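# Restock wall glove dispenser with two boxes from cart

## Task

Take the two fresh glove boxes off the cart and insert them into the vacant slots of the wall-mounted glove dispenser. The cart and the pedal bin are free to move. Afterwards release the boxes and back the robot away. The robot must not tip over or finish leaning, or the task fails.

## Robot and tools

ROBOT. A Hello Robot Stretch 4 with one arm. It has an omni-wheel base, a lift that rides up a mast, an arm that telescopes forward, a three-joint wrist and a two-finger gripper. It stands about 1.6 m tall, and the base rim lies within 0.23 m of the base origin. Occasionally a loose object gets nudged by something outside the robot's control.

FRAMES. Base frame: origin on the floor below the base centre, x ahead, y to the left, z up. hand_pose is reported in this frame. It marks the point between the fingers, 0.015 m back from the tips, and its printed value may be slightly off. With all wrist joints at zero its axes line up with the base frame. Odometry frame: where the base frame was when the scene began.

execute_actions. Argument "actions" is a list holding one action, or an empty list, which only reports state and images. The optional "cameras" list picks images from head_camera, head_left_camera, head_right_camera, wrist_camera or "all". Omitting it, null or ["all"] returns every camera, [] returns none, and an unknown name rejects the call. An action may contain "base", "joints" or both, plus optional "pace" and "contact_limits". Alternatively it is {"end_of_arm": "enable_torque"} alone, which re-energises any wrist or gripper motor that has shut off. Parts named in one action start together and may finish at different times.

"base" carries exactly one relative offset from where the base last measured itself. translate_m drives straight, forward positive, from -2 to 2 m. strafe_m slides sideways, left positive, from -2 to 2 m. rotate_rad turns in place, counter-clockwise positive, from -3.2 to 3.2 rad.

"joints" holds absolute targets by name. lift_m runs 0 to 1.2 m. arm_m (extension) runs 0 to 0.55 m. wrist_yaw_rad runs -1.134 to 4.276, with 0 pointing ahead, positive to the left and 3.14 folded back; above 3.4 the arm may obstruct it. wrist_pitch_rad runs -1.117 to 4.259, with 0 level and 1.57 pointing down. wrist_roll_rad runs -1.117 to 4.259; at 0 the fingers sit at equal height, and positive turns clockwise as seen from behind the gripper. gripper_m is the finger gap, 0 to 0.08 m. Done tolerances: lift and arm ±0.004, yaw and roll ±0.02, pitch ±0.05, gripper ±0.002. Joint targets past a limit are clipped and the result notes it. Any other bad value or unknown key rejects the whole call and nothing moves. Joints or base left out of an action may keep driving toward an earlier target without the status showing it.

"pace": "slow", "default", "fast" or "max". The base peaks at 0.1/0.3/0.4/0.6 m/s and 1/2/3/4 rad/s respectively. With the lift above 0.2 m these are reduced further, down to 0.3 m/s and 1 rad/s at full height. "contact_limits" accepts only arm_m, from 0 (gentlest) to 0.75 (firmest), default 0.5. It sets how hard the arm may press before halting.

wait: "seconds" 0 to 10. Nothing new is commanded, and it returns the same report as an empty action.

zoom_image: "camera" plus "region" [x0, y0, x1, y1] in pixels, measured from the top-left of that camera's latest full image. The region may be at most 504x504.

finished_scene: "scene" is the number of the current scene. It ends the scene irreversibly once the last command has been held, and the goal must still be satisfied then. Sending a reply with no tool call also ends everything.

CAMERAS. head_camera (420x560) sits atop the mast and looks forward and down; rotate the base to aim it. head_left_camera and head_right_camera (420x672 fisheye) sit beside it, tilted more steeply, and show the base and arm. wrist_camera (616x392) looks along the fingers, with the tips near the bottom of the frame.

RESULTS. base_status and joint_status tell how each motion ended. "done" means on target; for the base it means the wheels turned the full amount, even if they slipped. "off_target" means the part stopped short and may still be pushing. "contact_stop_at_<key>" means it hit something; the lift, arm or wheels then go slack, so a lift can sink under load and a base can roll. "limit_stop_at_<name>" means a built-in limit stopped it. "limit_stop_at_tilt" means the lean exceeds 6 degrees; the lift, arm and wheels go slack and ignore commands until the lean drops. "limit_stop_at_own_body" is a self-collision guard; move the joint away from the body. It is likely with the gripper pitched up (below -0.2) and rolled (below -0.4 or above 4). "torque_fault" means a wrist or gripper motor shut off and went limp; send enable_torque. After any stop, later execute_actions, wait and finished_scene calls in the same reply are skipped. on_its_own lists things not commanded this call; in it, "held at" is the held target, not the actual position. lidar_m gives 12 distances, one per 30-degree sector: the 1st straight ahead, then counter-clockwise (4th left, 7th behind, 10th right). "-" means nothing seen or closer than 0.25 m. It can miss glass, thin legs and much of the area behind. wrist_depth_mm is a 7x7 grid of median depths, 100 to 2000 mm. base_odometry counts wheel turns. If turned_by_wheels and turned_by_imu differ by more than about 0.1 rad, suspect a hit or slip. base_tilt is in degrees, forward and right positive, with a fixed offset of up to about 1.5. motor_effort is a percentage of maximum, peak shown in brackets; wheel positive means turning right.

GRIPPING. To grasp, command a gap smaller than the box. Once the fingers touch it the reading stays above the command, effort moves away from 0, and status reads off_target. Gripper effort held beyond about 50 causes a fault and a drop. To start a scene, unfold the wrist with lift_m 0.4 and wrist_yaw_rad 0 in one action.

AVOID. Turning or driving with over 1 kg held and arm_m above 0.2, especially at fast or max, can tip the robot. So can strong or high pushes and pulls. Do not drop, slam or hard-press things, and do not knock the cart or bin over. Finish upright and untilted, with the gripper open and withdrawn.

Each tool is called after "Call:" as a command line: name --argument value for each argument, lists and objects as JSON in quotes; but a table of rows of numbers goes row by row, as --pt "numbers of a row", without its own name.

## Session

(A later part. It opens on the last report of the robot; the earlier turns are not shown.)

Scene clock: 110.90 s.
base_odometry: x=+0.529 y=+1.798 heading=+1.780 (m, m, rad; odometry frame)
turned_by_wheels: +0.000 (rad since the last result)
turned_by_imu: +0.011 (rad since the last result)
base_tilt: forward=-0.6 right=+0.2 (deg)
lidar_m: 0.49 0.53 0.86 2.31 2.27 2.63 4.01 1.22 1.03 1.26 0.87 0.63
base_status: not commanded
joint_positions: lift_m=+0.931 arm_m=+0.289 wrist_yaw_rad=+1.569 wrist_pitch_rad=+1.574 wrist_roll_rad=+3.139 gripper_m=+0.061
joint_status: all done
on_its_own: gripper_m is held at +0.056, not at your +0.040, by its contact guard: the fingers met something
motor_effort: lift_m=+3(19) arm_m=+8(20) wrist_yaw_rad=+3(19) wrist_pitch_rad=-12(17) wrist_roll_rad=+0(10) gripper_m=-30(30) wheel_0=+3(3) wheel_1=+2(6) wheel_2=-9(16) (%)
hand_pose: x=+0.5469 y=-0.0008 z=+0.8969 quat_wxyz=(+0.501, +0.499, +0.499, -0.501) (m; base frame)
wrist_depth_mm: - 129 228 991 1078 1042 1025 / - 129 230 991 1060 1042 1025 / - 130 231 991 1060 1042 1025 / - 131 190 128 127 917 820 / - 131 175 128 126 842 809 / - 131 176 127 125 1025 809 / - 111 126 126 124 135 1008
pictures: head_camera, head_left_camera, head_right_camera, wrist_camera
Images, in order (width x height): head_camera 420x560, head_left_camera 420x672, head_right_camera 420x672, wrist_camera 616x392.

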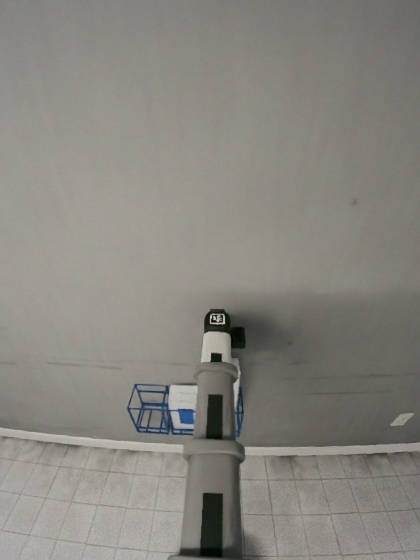

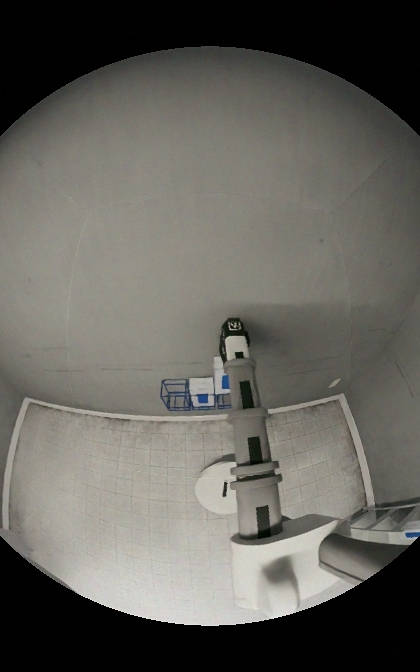

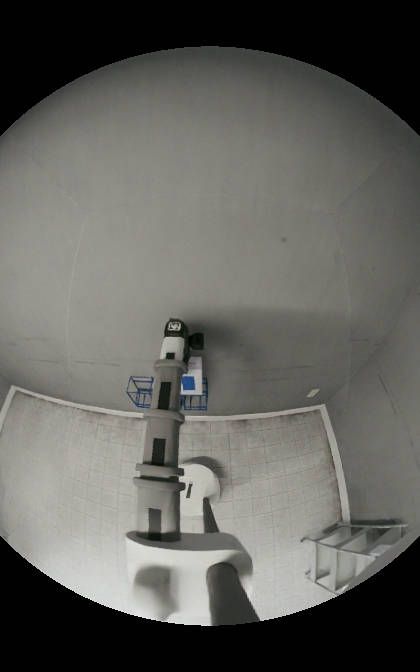

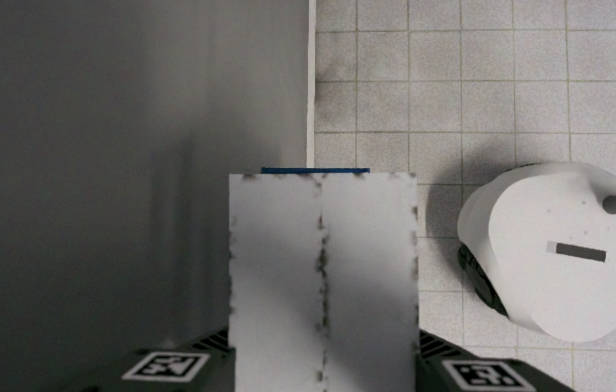

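Call:
execute_actions --actions '[{"joints":{"lift_m":0.96,"arm_m":0.275},"pace":"slow"}]' --cameras '[]'

Call:
execute_actions --actions '[{"base":{"rotate_rad":-0.022},"pace":"slow"}]'

Call:
zoom_image --camera "head_right_camera" --region '[110,310,250,430]'

Call:
zoom_image --camera "head_left_camera" --region '[140,310,280,430]'

Scene clock: 126.23 s.
base_odometry: x=+0.529 y=+1.798 heading=+1.780 (m, m, rad; odometry frame)
turned_by_wheels: +0.000 (rad since the last result)
turned_by_imu: -0.002 (rad since the last result)
base_tilt: forward=+0.0 right=+0.1 (deg)
lidar_m: 0.48 0.52 0.83 2.26 2.27 2.63 3.97 1.23 1.05 1.27 0.85 0.61
base_status: not commanded
joint_positions: lift_m=+0.960 arm_m=+0.276 wrist_yaw_rad=+1.570 wrist_pitch_rad=+1.570 wrist_roll_rad=+3.140 gripper_m=+0.061
joint_status: all done
on_its_own: gripper_m is held at +0.056, not at your +0.040, by its contact guard: the fingers met something
motor_effort: lift_m=+25(24) arm_m=-7(8) wrist_yaw_rad=+1(14) wrist_pitch_rad=-2(16) wrist_roll_rad=-2(5) gripper_m=-31(29) wheel_0=-1(3) wheel_1=+0(2) wheel_2=-3(12) (%)
hand_pose: x=+0.5345 y=+0.0000 z=+0.9251 quat_wxyz=(+0.500, +0.500, +0.500, -0.500) (m; base frame)
wrist_depth_mm: 105 140 257 1098 1098 1078 1060 / 106 141 259 1078 1098 1078 1078 / 106 141 263 1098 1098 1060 1060 / 106 142 211 129 128 854 842 / 107 143 195 129 128 842 842 / 107 143 195 128 126 1042 842 / 107 119 127 127 125 135 1042
pictures: none
No camera images: the call's "cameras" was empty. Leave "cameras" out to get every camera's image.

Scene clock: 126.83 s.
base_odometry: x=+0.529 y=+1.798 heading=+1.758 (m, m, rad; odometry frame)
turned_by_wheels: -0.022 (rad since the last result)
turned_by_imu: -0.021 (rad since the last result)
base_tilt: forward=+0.1 right=+0.1 (deg)
lidar_m: 0.47 0.51 0.82 2.08 2.26 2.59 3.90 1.25 1.04 1.26 0.86 0.61
base_status: done
joint_positions: lift_m=+0.960 arm_m=+0.276 wrist_yaw_rad=+1.570 wrist_pitch_rad=+1.569 wrist_roll_rad=+3.140 gripper_m=+0.061
joint_status: not commanded
on_its_own: gripper_m is held at +0.056, not at your +0.040, by its contact guard: the fingers met something
motor_effort: lift_m=+25(25) arm_m=-7(6) wrist_yaw_rad=+0(0) wrist_pitch_rad=+1(2) wrist_roll_rad=-2(2) gripper_m=-31(31) wheel_0=+1(3) wheel_1=+4(7) wheel_2=+1(3) (%)
hand_pose: x=+0.5345 y=+0.0002 z=+0.9251 quat_wxyz=(+0.500, +0.500, +0.500, -0.500) (m; base frame)
wrist_depth_mm: 109 147 276 1098 1098 1098 1078 / 109 146 276 1098 1098 1098 1078 / 109 146 273 1098 1078 1078 1060 / 109 146 217 129 128 878 854 / 109 145 198 128 128 831 831 / 109 145 196 128 126 1060 842 / 108 120 128 127 125 135 1025
pictures: head_camera, head_left_camera, head_right_camera, wrist_camera
Images, in order (width x height): head_camera 420x560, head_left_camera 420x672, head_right_camera 420x672, wrist_camera 616x392.

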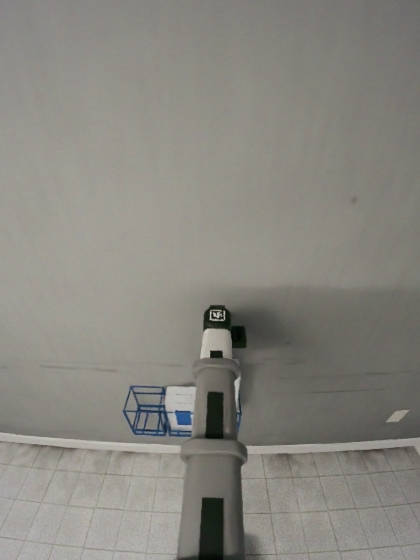

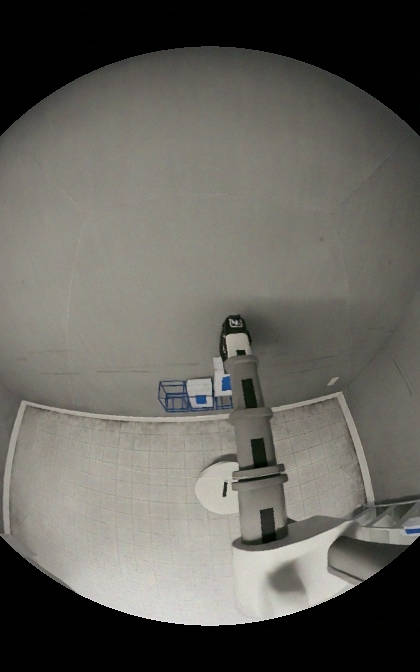

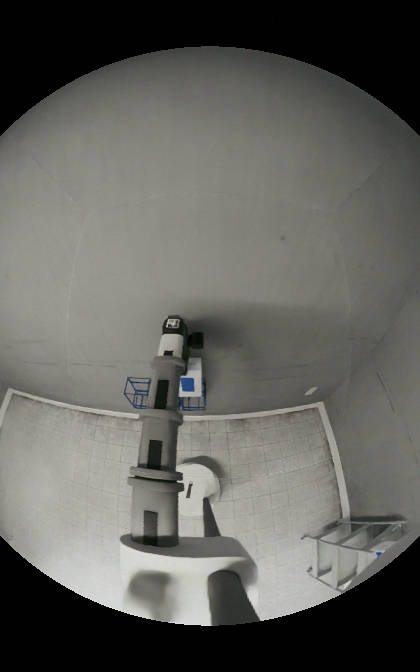

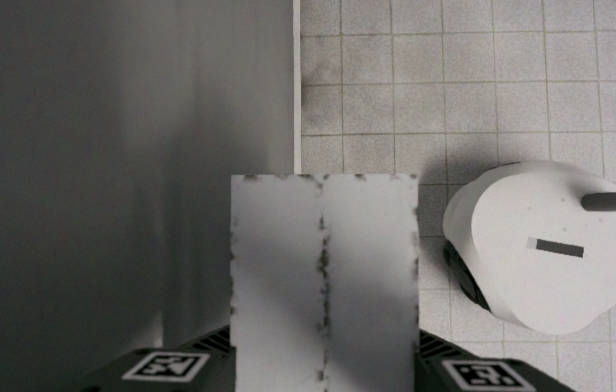

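Region (110, 310, 250, 430) of head_right_camera's 420x672 image, scaled by 3.600, with more detail than that image has; it fills the top 432 rows of this view, and the rest is white.

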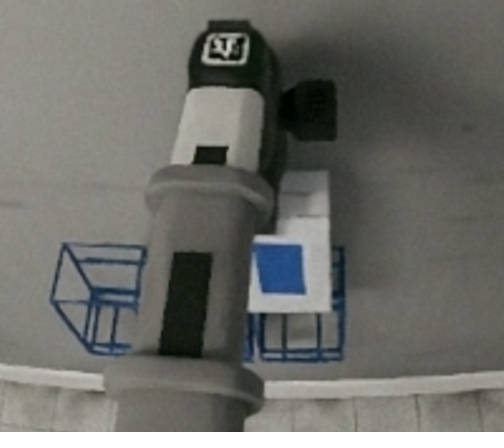

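Region (140, 310, 280, 430) of head_left_camera's 420x672 image, scaled by 3.600, with more detail than that image has; it fills the top 432 rows of this view, and the rest is white.

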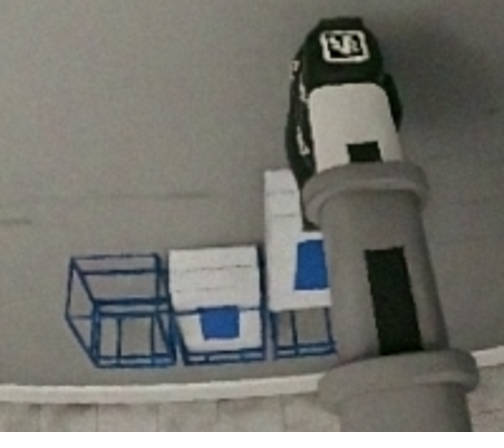

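Call:
execute_actions --actions '[{"base":{"strafe_m":0.038},"joints":{"lift_m":0.975,"wrist_yaw_rad":0.8,"wrist_roll_rad":2.37,"wrist_pitch_rad":1.49},"pace":"slow"}]' --cameras '["wrist_camera"]'

Call:
execute_actions --actions '[{"joints":{"arm_m":0.298},"pace":"slow","contact_limits":{"arm_m":0.15}}]'

Call:
zoom_image --camera "head_right_camera" --region '[110,310,250,430]'

Scene clock: 139.93 s.
base_odometry: x=+0.492 y=+1.791 heading=+1.759 (m, m, rad; odometry frame)
turned_by_wheels: +0.000 (rad since the last result)
turned_by_imu: +0.000 (rad since the last result)
base_tilt: forward=+0.0 right=-0.1 (deg)
lidar_m: 0.48 0.50 0.81 2.09 2.24 2.51 3.92 1.30 1.08 1.30 0.87 0.51
base_status: done
joint_positions: lift_m=+0.975 arm_m=+0.276 wrist_yaw_rad=+0.800 wrist_pitch_rad=+1.491 wrist_roll_rad=+2.370 gripper_m=+0.061
joint_status: all done
on_its_own: gripper_m is held at +0.056, not at your +0.040, by its contact guard: the fingers met something
motor_effort: lift_m=+25(27) arm_m=-7(6) wrist_yaw_rad=-1(6) wrist_pitch_rad=-2(7) wrist_roll_rad=-3(6) gripper_m=-30(30) wheel_0=-2(6) wheel_1=+6(9) wheel_2=+0(4) (%)
hand_pose: x=+0.5217 y=-0.0486 z=+0.9408 quat_wxyz=(+0.499, +0.528, +0.500, -0.471) (m; base frame)
wrist_depth_mm: 120 171 294 1025 1078 1042 1042 / 120 171 296 991 1042 1042 1025 / 120 171 294 1025 1078 1042 1025 / 120 170 243 130 129 917 831 / 119 170 224 129 128 854 831 / 119 169 223 128 127 1078 831 / 118 143 128 127 125 135 1042
pictures: wrist_camera
Images, in order (width x height): wrist_camera 616x392.

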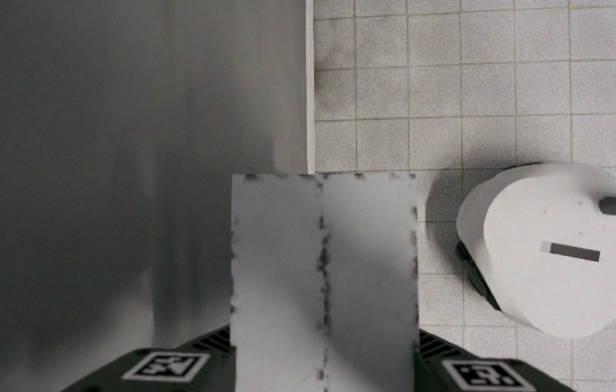

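Scene clock: 141.17 s.
base_odometry: x=+0.492 y=+1.791 heading=+1.759 (m, m, rad; odometry frame)
turned_by_wheels: +0.000 (rad since the last result)
turned_by_imu: +0.000 (rad since the last result)
base_tilt: forward=+0.0 right=+0.1 (deg)
lidar_m: 0.48 0.51 0.81 2.11 2.25 2.50 3.91 1.32 1.06 1.31 0.89 0.50
base_status: not commanded
joint_positions: lift_m=+0.975 arm_m=+0.297 wrist_yaw_rad=+0.800 wrist_pitch_rad=+1.491 wrist_roll_rad=+2.370 gripper_m=+0.061
joint_status: all done
on_its_own: gripper_m is held at +0.056, not at your +0.040, by its contact guard: the fingers met something
motor_effort: lift_m=+25(25) arm_m=+7(7) wrist_yaw_rad=-1(3) wrist_pitch_rad=-2(2) wrist_roll_rad=-4(3) gripper_m=-30(31) wheel_0=-2(2) wheel_1=+6(6) wheel_2=+0(0) (%)
contact_limits: arm_m 0.15
hand_pose: x=+0.5423 y=-0.0486 z=+0.9408 quat_wxyz=(+0.499, +0.528, +0.500, -0.471) (m; base frame)
wrist_depth_mm: 106 135 234 854 1078 1060 1025 / 106 135 232 831 1078 1060 1025 / 106 135 232 820 1078 1060 1025 / 106 135 192 130 129 991 820 / 105 134 176 129 128 878 831 / 105 134 175 128 126 1042 831 / - 113 128 127 126 135 1025
pictures: head_camera, head_left_camera, head_right_camera, wrist_camera
Images, in order (width x height): head_camera 420x560, head_left_camera 420x672, head_right_camera 420x672, wrist_camera 616x392.

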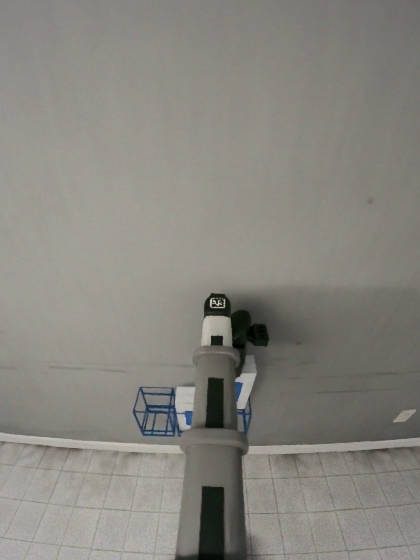

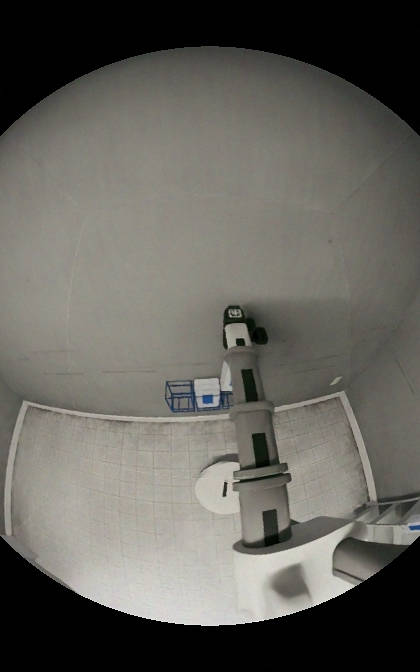

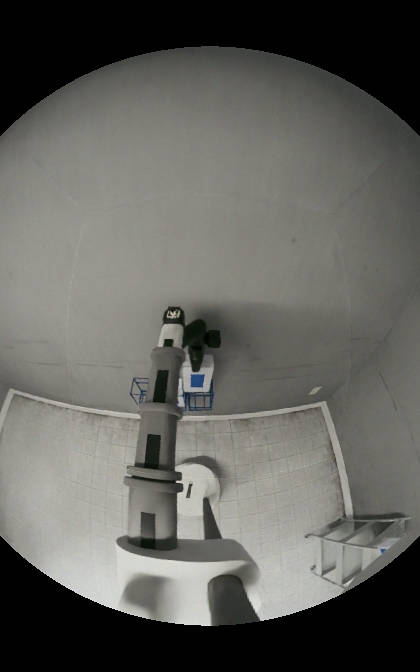

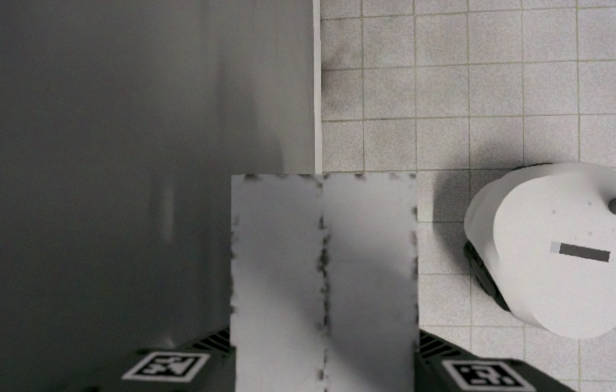

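Region (110, 310, 250, 430) of head_right_camera's 420x672 image, scaled by 3.600, with more detail than that image has; it fills the top 432 rows of this view, and the rest is white.

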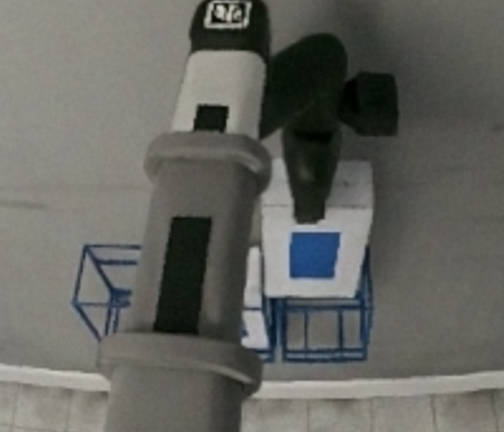

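Call:
execute_actions --actions '[{"base":{"strafe_m":-0.009},"joints":{"lift_m":0.955},"pace":"slow"}]' --cameras '[]'

Call:
execute_actions --actions '[{"joints":{"lift_m":0.915},"pace":"slow"}]' --cameras '["head_right_camera","wrist_camera"]'

Call:
zoom_image --camera "head_right_camera" --region '[110,310,250,430]'

Scene clock: 148.83 s.
base_odometry: x=+0.501 y=+1.793 heading=+1.758 (m, m, rad; odometry frame)
turned_by_wheels: +0.000 (rad since the last result)
turned_by_imu: +0.000 (rad since the last result)
base_tilt: forward=+0.0 right=+0.0 (deg)
lidar_m: 0.48 0.49 0.82 2.07 2.27 2.52 3.93 1.32 1.06 1.28 0.86 0.62
base_status: done
joint_positions: lift_m=+0.955 arm_m=+0.297 wrist_yaw_rad=+0.800 wrist_pitch_rad=+1.491 wrist_roll_rad=+2.370 gripper_m=+0.061
joint_status: all done
on_its_own: gripper_m is held at +0.056, not at your +0.040, by its contact guard: the fingers met something
motor_effort: lift_m=+20(24) arm_m=+7(7) wrist_yaw_rad=-1(3) wrist_pitch_rad=-3(2) wrist_roll_rad=-3(2) gripper_m=-31(30) wheel_0=+2(6) wheel_1=-5(6) wheel_2=+0(3) (%)
hand_pose: x=+0.5423 y=-0.0487 z=+0.9213 quat_wxyz=(+0.499, +0.528, +0.500, -0.471) (m; base frame)
wrist_depth_mm: 107 136 235 842 1042 1025 991 / 107 135 234 831 1042 1042 991 / 107 135 234 809 1060 1025 1008 / 106 135 192 130 128 1008 809 / 106 135 177 129 128 891 798 / 106 134 176 128 127 1042 809 / - 113 127 126 126 135 1008
pictures: none
No camera images: the call's "cameras" was empty. Leave "cameras" out to get every camera's image.

Scene clock: 150.00 s.
base_odometry: x=+0.501 y=+1.793 heading=+1.757 (m, m, rad; odometry frame)
turned_by_wheels: -0.001 (rad since the last result)
turned_by_imu: -0.001 (rad since the last result)
base_tilt: forward=+0.1 right=+0.1 (deg)
lidar_m: 0.47 0.52 0.82 2.08 2.24 2.53 3.92 1.30 1.04 1.29 0.87 0.61
base_status: not commanded
joint_positions: lift_m=+0.916 arm_m=+0.297 wrist_yaw_rad=+0.797 wrist_pitch_rad=+1.496 wrist_roll_rad=+2.370 gripper_m=+0.061
joint_status: all done
on_its_own: gripper_m is held at +0.056, not at your +0.040, by its contact guard: the fingers met something
motor_effort: lift_m=+5(20) arm_m=+7(6) wrist_yaw_rad=+9(9) wrist_pitch_rad=-19(18) wrist_roll_rad=-1(3) gripper_m=-33(33) wheel_0=-5(5) wheel_1=-5(5) wheel_2=-3(3) (%)
hand_pose: x=+0.5413 y=-0.0498 z=+0.8824 quat_wxyz=(+0.499, +0.527, +0.499, -0.474) (m; base frame)
wrist_depth_mm: 106 134 229 788 1042 1008 1008 / 105 134 228 750 1042 991 976 / 105 133 206 449 1025 1008 991 / 104 132 173 121 119 991 768 / 104 132 172 119 117 917 768 / 103 131 119 116 114 991 768 / - 111 115 114 112 135 960
pictures: head_right_camera, wrist_camera
Images, in order (width x height): head_right_camera 420x672, wrist_camera 616x392.

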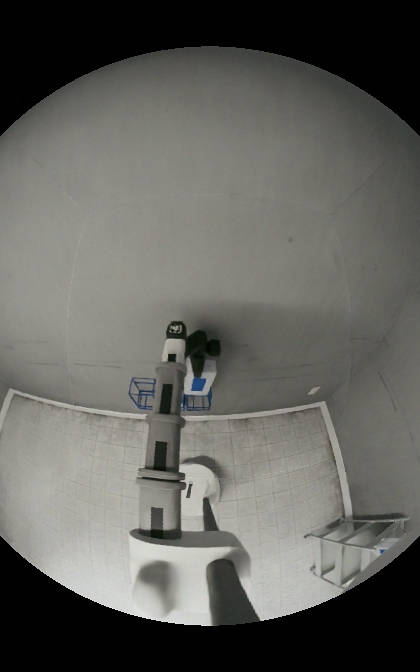

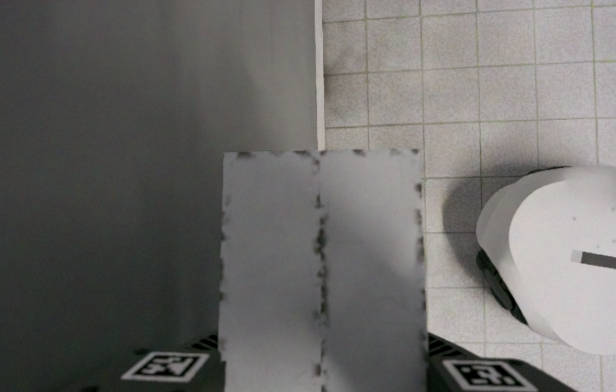

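Region (110, 310, 250, 430) of head_right_camera's 420x672 image, scaled by 3.600, with more detail than that image has; it fills the top 432 rows of this view, and the rest is white.

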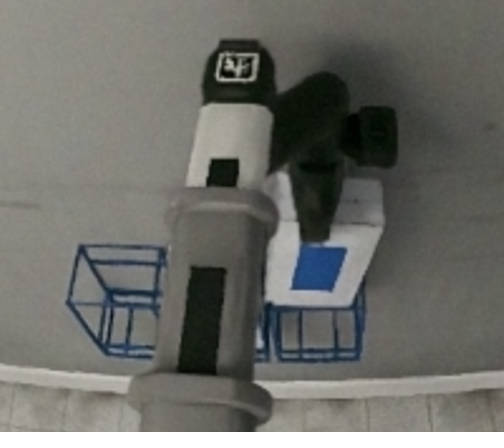

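Call:
execute_actions --actions '[{"joints":{"lift_m":0.935},"pace":"slow"}]' --cameras '[]'

Call:
execute_actions --actions '[{"base":{"strafe_m":-0.012},"joints":{"arm_m":0.303},"pace":"slow"}]' --cameras '[]'

Call:
execute_actions --actions '[{"joints":{"lift_m":0.905},"pace":"slow"}]' --cameras '["head_right_camera","wrist_camera"]'

Call:
zoom_image --camera "head_right_camera" --region '[150,340,250,430]'

Scene clock: 160.63 s.
base_odometry: x=+0.501 y=+1.793 heading=+1.757 (m, m, rad; odometry frame)
turned_by_wheels: +0.000 (rad since the last result)
turned_by_imu: +0.000 (rad since the last result)
base_tilt: forward=+0.1 right=+0.1 (deg)
lidar_m: 0.48 0.51 0.81 2.07 2.27 2.50 3.90 1.31 1.07 1.30 0.88 0.62
base_status: not commanded
joint_positions: lift_m=+0.935 arm_m=+0.297 wrist_yaw_rad=+0.799 wrist_pitch_rad=+1.491 wrist_roll_rad=+2.370 gripper_m=+0.061
joint_status: all done
on_its_own: gripper_m is held at +0.056, not at your +0.040, by its contact guard: the fingers met something
motor_effort: lift_m=+24(25) arm_m=+6(7) wrist_yaw_rad=+1(10) wrist_pitch_rad=-4(18) wrist_roll_rad=-2(3) gripper_m=-32(34) wheel_0=-5(5) wheel_1=-5(5) wheel_2=-4(4) (%)
hand_pose: x=+0.5422 y=-0.0489 z=+0.9009 quat_wxyz=(+0.499, +0.528, +0.500, -0.472) (m; base frame)
wrist_depth_mm: 107 136 236 854 1042 1008 991 / 107 136 235 842 1042 1008 1008 / 107 136 212 603 1025 1025 976 / 106 135 178 122 121 1008 788 / 106 135 178 119 118 878 788 / 106 134 176 117 116 1008 798 / - 113 116 114 113 136 1008
pictures: none
No camera images: the call's "cameras" was empty. Leave "cameras" out to get every camera's image.

Scene clock: 161.57 s.
base_odometry: x=+0.513 y=+1.795 heading=+1.758 (m, m, rad; odometry frame)
turned_by_wheels: +0.001 (rad since the last result)
turned_by_imu: +0.001 (rad since the last result)
base_tilt: forward=+0.0 right=-0.1 (deg)
lidar_m: 0.48 0.51 0.83 2.09 2.27 2.55 3.90 1.27 1.03 1.29 0.87 0.62
base_status: done
joint_positions: lift_m=+0.935 arm_m=+0.301 wrist_yaw_rad=+0.801 wrist_pitch_rad=+1.492 wrist_roll_rad=+2.368 gripper_m=+0.061
joint_status: all done
on_its_own: gripper_m is held at +0.056, not at your +0.040, by its contact guard: the fingers met something
motor_effort: lift_m=+24(24) arm_m=+9(10) wrist_yaw_rad=-5(4) wrist_pitch_rad=-5(5) wrist_roll_rad=+4(4) gripper_m=-33(34) wheel_0=+9(9) wheel_1=-1(9) wheel_2=+0(1) (%)
hand_pose: x=+0.5467 y=-0.0487 z=+0.9009 quat_wxyz=(+0.500, +0.527, +0.501, -0.471) (m; base frame)
wrist_depth_mm: - 129 224 798 1025 991 976 / - 129 222 798 1025 1008 991 / - 129 202 585 1008 1008 991 / - 129 169 122 121 1008 798 / - 129 169 120 118 878 798 / - 128 168 117 116 1025 778 / - 111 116 115 113 135 1008
pictures: none
No camera images: the call's "cameras" was empty. Leave "cameras" out to get every camera's image.

Scene clock: 162.80 s.
base_odometry: x=+0.513 y=+1.795 heading=+1.757 (m, m, rad; odometry frame)
turned_by_wheels: -0.001 (rad since the last result)
turned_by_imu: -0.012 (rad since the last result)
base_tilt: forward=-0.1 right=+0.1 (deg)
lidar_m: 0.47 0.51 0.81 2.01 2.25 2.50 3.92 1.28 1.04 1.27 0.87 0.62
base_status: not commanded
joint_positions: lift_m=+0.913 arm_m=+0.302 wrist_yaw_rad=+0.795 wrist_pitch_rad=+1.500 wrist_roll_rad=+2.369 gripper_m=+0.061
joint_status: lift_m contact_stop (moved -0.022 of -0.030)
on_its_own: gripper_m is held at +0.056, not at your +0.040, by its contact guard: the fingers met something; lift_m is slack since a contact_stop (your +0.905 is given up); wrist_yaw_rad is at rest, and its effort (+15) is outside its rest range (-13 to +13); wrist_pitch_rad is at rest, and its effort (-29) is outside its rest range (-23 to +23)
motor_effort: lift_m=+16(23) arm_m=+8(9) wrist_yaw_rad=+15(32) wrist_pitch_rad=-29(42) wrist_roll_rad=+2(8) gripper_m=-34(34) wheel_0=-1(9) wheel_1=+2(2) wheel_2=-10(11) (%)
hand_pose: x=+0.5454 y=-0.0505 z=+0.8787 quat_wxyz=(+0.499, +0.525, +0.499, -0.475) (m; base frame)
wrist_depth_mm: 105 134 235 917 1008 991 991 / 104 133 232 878 1008 991 976 / 104 132 208 473 1008 991 976 / 103 131 172 126 125 991 768 / - 131 171 121 120 878 788 / - 129 120 116 115 1008 778 / - 111 113 113 111 135 991
pictures: head_right_camera, wrist_camera
Images, in order (width x height): head_right_camera 420x672, wrist_camera 616x392.

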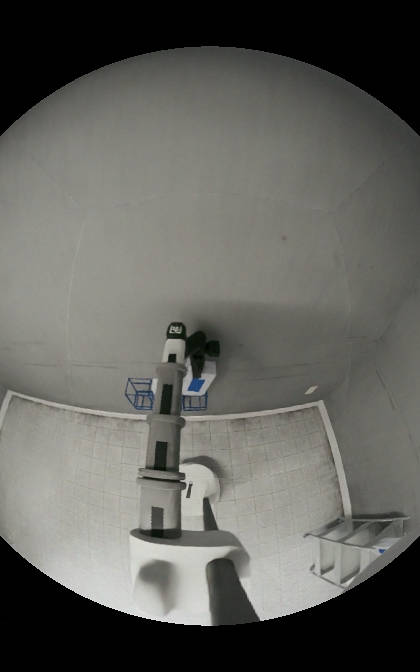

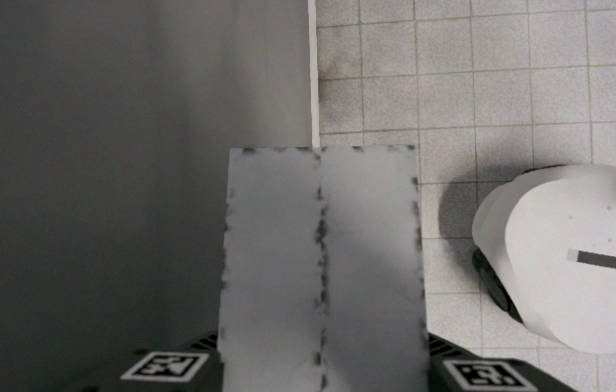

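Region (150, 340, 250, 430) of head_right_camera's 420x672 image, scaled by 5.040, with more detail than that image has; it fills the top 454 rows of this view, and the rest is white.

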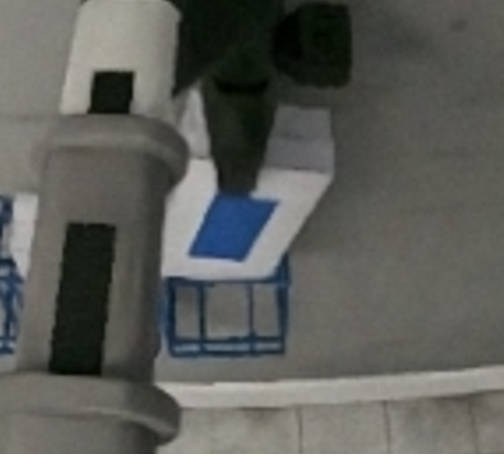

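Call:
execute_actions --actions '[{"joints":{"lift_m":0.98,"arm_m":0.25},"pace":"slow"}]' --cameras '[]'

Call:
execute_actions --actions '[{"joints":{"wrist_yaw_rad":1.85,"wrist_roll_rad":3.42,"wrist_pitch_rad":1.78},"pace":"slow"}]' --cameras '[]'

Call:
execute_actions --actions '[{"joints":{"arm_m":0.275,"lift_m":0.945},"pace":"slow","contact_limits":{"arm_m":0.15}}]'

Call:
zoom_image --camera "head_right_camera" --region '[150,340,250,430]'

Call:
zoom_image --camera "head_left_camera" --region '[150,340,250,430]'

Scene clock: 177.07 s.
base_odometry: x=+0.513 y=+1.795 heading=+1.757 (m, m, rad; odometry frame)
turned_by_wheels: +0.001 (rad since the last result)
turned_by_imu: +0.000 (rad since the last result)
base_tilt: forward=-0.1 right=+0.1 (deg)
lidar_m: 0.44 0.50 0.81 2.02 2.25 2.52 3.91 1.27 1.06 1.27 0.90 0.61
base_status: not commanded
joint_positions: lift_m=+0.980 arm_m=+0.251 wrist_yaw_rad=+0.800 wrist_pitch_rad=+1.490 wrist_roll_rad=+2.370 gripper_m=+0.061
joint_status: all done
on_its_own: gripper_m is held at +0.056, not at your +0.040, by its contact guard: the fingers met something
motor_effort: lift_m=+25(25) arm_m=-7(7) wrist_yaw_rad=+0(13) wrist_pitch_rad=-2(28) wrist_roll_rad=-2(5) gripper_m=-34(35) wheel_0=-1(1) wheel_1=+2(2) wheel_2=-2(11) (%)
hand_pose: x=+0.4967 y=-0.0487 z=+0.9458 quat_wxyz=(+0.499, +0.528, +0.500, -0.471) (m; base frame)
wrist_depth_mm: 153 219 377 1098 1078 1042 1025 / 152 217 377 1078 1098 1060 1025 / 152 216 338 768 1078 1060 1025 / 151 216 283 125 124 854 820 / 151 214 279 121 119 866 820 / 150 211 120 117 116 1060 831 / 148 178 114 113 111 135 1042
pictures: none
No camera images: the call's "cameras" was empty. Leave "cameras" out to get every camera's image.

Scene clock: 178.43 s.
base_odometry: x=+0.513 y=+1.795 heading=+1.757 (m, m, rad; odometry frame)
turned_by_wheels: +0.000 (rad since the last result)
turned_by_imu: +0.000 (rad since the last result)
base_tilt: forward=+0.1 right=+0.0 (deg)
lidar_m: 0.46 0.51 0.81 2.00 2.27 2.52 3.92 1.30 1.06 1.27 0.89 0.61
base_status: not commanded
joint_positions: lift_m=+0.980 arm_m=+0.251 wrist_yaw_rad=+1.849 wrist_pitch_rad=+1.777 wrist_roll_rad=+3.420 gripper_m=+0.061
joint_status: all done
on_its_own: gripper_m is held at +0.056, not at your +0.040, by its contact guard: the fingers met something
motor_effort: lift_m=+25(25) arm_m=-6(7) wrist_yaw_rad=+2(10) wrist_pitch_rad=+6(10) wrist_roll_rad=-1(1) gripper_m=-34(35) wheel_0=-1(1) wheel_1=+2(2) wheel_2=-2(3) (%)
hand_pose: x=+0.5181 y=-0.0179 z=+0.9497 quat_wxyz=(+0.561, +0.462, +0.434, -0.533) (m; base frame)
wrist_depth_mm: 124 179 315 1205 1308 1255 1255 / 123 178 312 1160 1205 1229 1160 / 123 176 279 654 1182 1160 1138 / 122 176 232 126 125 1138 1098 / 122 174 229 121 120 1060 831 / 121 173 227 117 116 842 820 / 120 145 114 113 111 135 778
pictures: none
No camera images: the call's "cameras" was empty. Leave "cameras" out to get every camera's image.

Scene clock: 179.73 s.
base_odometry: x=+0.513 y=+1.795 heading=+1.757 (m, m, rad; odometry frame)
turned_by_wheels: +0.000 (rad since the last result)
turned_by_imu: +0.000 (rad since the last result)
base_tilt: forward=+0.0 right=+0.0 (deg)
lidar_m: 0.47 0.51 0.80 2.01 2.27 2.52 3.91 1.27 1.04 1.28 0.89 0.61
base_status: not commanded
joint_positions: lift_m=+0.945 arm_m=+0.274 wrist_yaw_rad=+1.849 wrist_pitch_rad=+1.777 wrist_roll_rad=+3.420 gripper_m=+0.061
joint_status: all done
on_its_own: gripper_m is held at +0.056, not at your +0.040, by its contact guard: the fingers met something
motor_effort: lift_m=+19(25) arm_m=+7(7) wrist_yaw_rad=+1(3) wrist_pitch_rad=+7(7) wrist_roll_rad=-1(1) gripper_m=-35(34) wheel_0=-1(1) wheel_1=+2(2) wheel_2=-3(2) (%)
contact_limits: arm_m 0.15
hand_pose: x=+0.5408 y=-0.0179 z=+0.9151 quat_wxyz=(+0.561, +0.462, +0.434, -0.533) (m; base frame)
wrist_depth_mm: 107 138 245 1042 1229 1229 1205 / 107 137 241 991 1182 1182 1160 / 107 137 215 508 1160 1118 1098 / 106 136 179 126 125 1078 1042 / 105 135 178 121 120 1042 809 / 105 134 175 117 116 866 778 / - 112 114 113 111 135 759
pictures: head_camera, head_left_camera, head_right_camera, wrist_camera
Images, in order (width x height): head_camera 420x560, head_left_camera 420x672, head_right_camera 420x672, wrist_camera 616x392.

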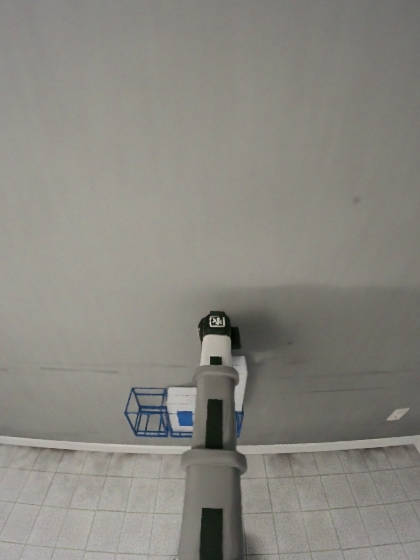

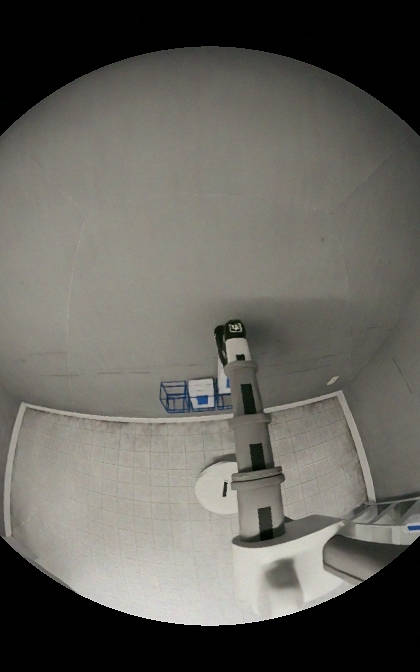

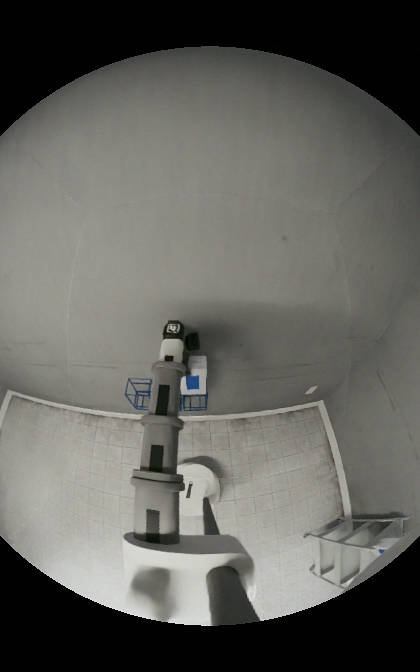

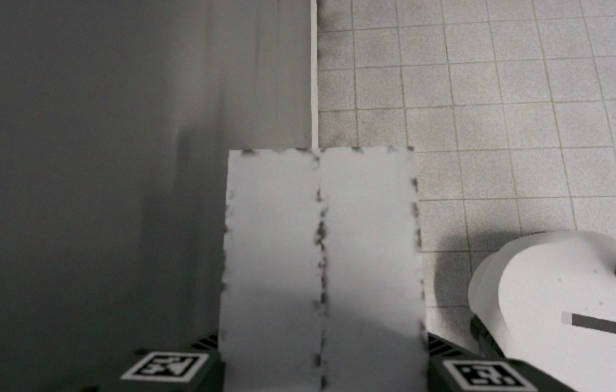

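Region (150, 340, 250, 430) of head_right_camera's 420x672 image, scaled by 5.040, with more detail than that image has; it fills the top 454 rows of this view, and the rest is white.

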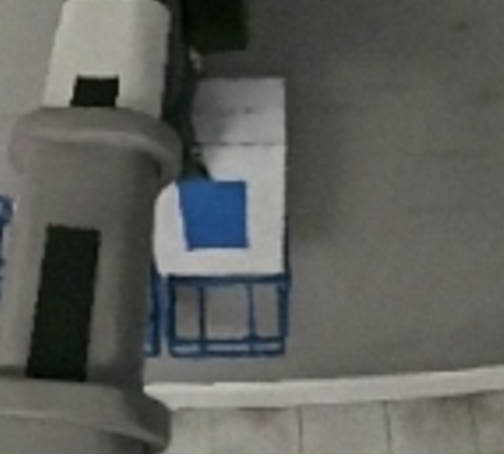

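Region (150, 340, 250, 430) of head_left_camera's 420x672 image, scaled by 5.040, with more detail than that image has; it fills the top 454 rows of this view, and the rest is white.

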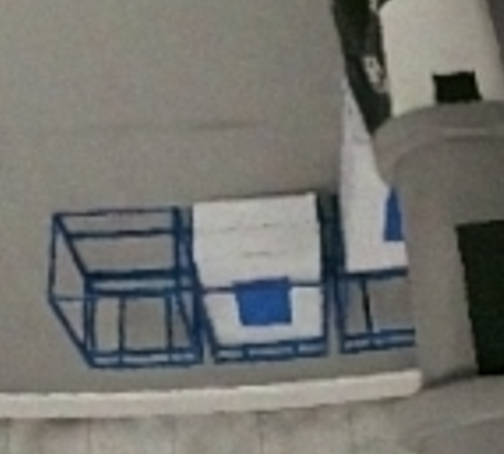

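Upright and centred; front rail visible.

Call:
execute_actions --actions '[{"joints":{"lift_m":0.9},"pace":"slow"}]' --cameras '["head_right_camera"]'

Call:
zoom_image --camera "head_right_camera" --region '[150,340,250,430]'

Scene clock: 185.57 s.
base_odometry: x=+0.513 y=+1.795 heading=+1.757 (m, m, rad; odometry frame)
turned_by_wheels: +0.000 (rad since the last result)
turned_by_imu: +0.000 (rad since the last result)
base_tilt: forward=-0.1 right=+0.0 (deg)
lidar_m: 0.47 0.52 0.81 2.01 2.26 2.52 3.92 1.27 1.06 1.29 0.89 0.62
base_status: not commanded
joint_positions: lift_m=+0.900 arm_m=+0.274 wrist_yaw_rad=+1.849 wrist_pitch_rad=+1.777 wrist_roll_rad=+3.420 gripper_m=+0.061
joint_status: all done
on_its_own: gripper_m is held at +0.056, not at your +0.040, by its contact guard: the fingers met something
motor_effort: lift_m=+19(21) arm_m=+7(7) wrist_yaw_rad=+2(2) wrist_pitch_rad=+7(6) wrist_roll_rad=+0(2) gripper_m=-35(34) wheel_0=-1(1) wheel_1=+2(2) wheel_2=-2(2) (%)
hand_pose: x=+0.5408 y=-0.0179 z=+0.8701 quat_wxyz=(+0.561, +0.462, +0.434, -0.533) (m; base frame)
wrist_depth_mm: 107 138 244 1025 1182 1182 1118 / 107 137 241 991 1160 1118 1098 / 106 137 216 512 1098 1060 1060 / 106 136 179 126 124 1042 1008 / 105 134 178 121 120 991 768 / 105 133 175 117 116 854 750 / - 112 114 113 111 135 715
pictures: head_right_camera
Images, in order (width x height): head_right_camera 420x672.

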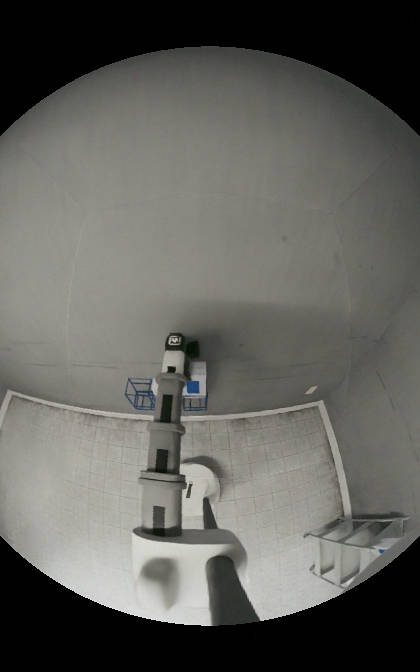

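Region (150, 340, 250, 430) of head_right_camera's 420x672 image, scaled by 5.040, with more detail than that image has; it fills the top 454 rows of this view, and the rest is white.

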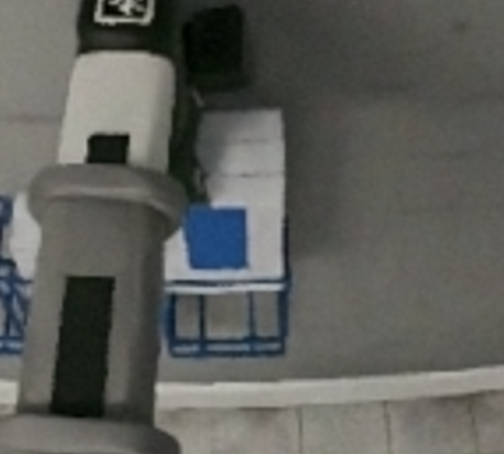

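Call:
execute_actions --actions '[{"joints":{"lift_m":0.77},"pace":"slow"}]'

Scene clock: 191.57 s.
base_odometry: x=+0.513 y=+1.795 heading=+1.757 (m, m, rad; odometry frame)
turned_by_wheels: +0.000 (rad since the last result)
turned_by_imu: +0.000 (rad since the last result)
base_tilt: forward=+0.0 right=-0.1 (deg)
lidar_m: 0.48 0.51 0.79 2.02 2.26 2.51 3.92 1.27 1.05 1.27 0.88 0.63
base_status: not commanded
joint_positions: lift_m=+0.770 arm_m=+0.274 wrist_yaw_rad=+1.849 wrist_pitch_rad=+1.778 wrist_roll_rad=+3.420 gripper_m=+0.061
joint_status: all done
on_its_own: gripper_m is held at +0.056, not at your +0.040, by its contact guard: the fingers met something
motor_effort: lift_m=+20(20) arm_m=+6(7) wrist_yaw_rad=+0(1) wrist_pitch_rad=+5(6) wrist_roll_rad=-1(2) gripper_m=-35(35) wheel_0=-1(1) wheel_1=+2(2) wheel_2=-2(2) (%)
hand_pose: x=+0.5408 y=-0.0181 z=+0.7401 quat_wxyz=(+0.561, +0.462, +0.433, -0.533) (m; base frame)
wrist_depth_mm: 107 138 245 976 1042 1008 976 / 107 137 241 931 976 991 931 / 106 136 215 508 946 931 904 / 106 135 179 126 125 904 878 / 105 134 177 121 120 866 647 / 104 133 175 117 116 842 627 / - 112 114 113 111 135 603
pictures: head_camera, head_left_camera, head_right_camera, wrist_camera
Images, in order (width x height): head_camera 420x560, head_left_camera 420x672, head_right_camera 420x672, wrist_camera 616x392.

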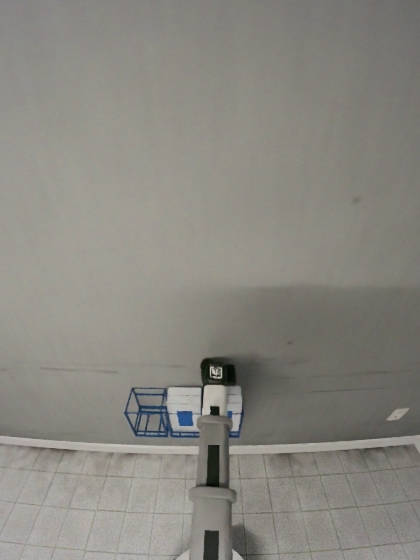

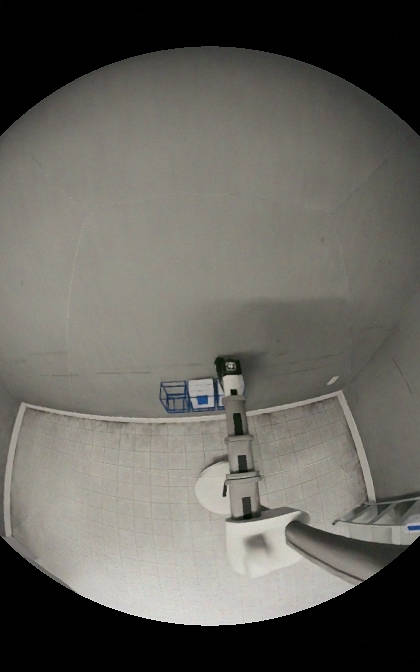

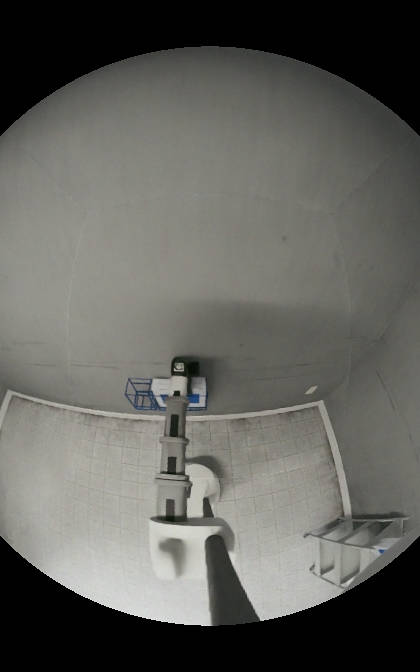

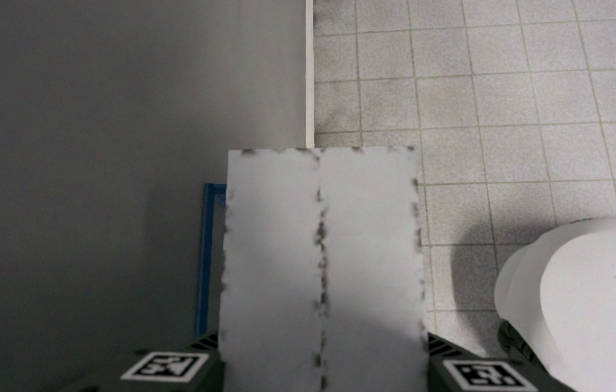

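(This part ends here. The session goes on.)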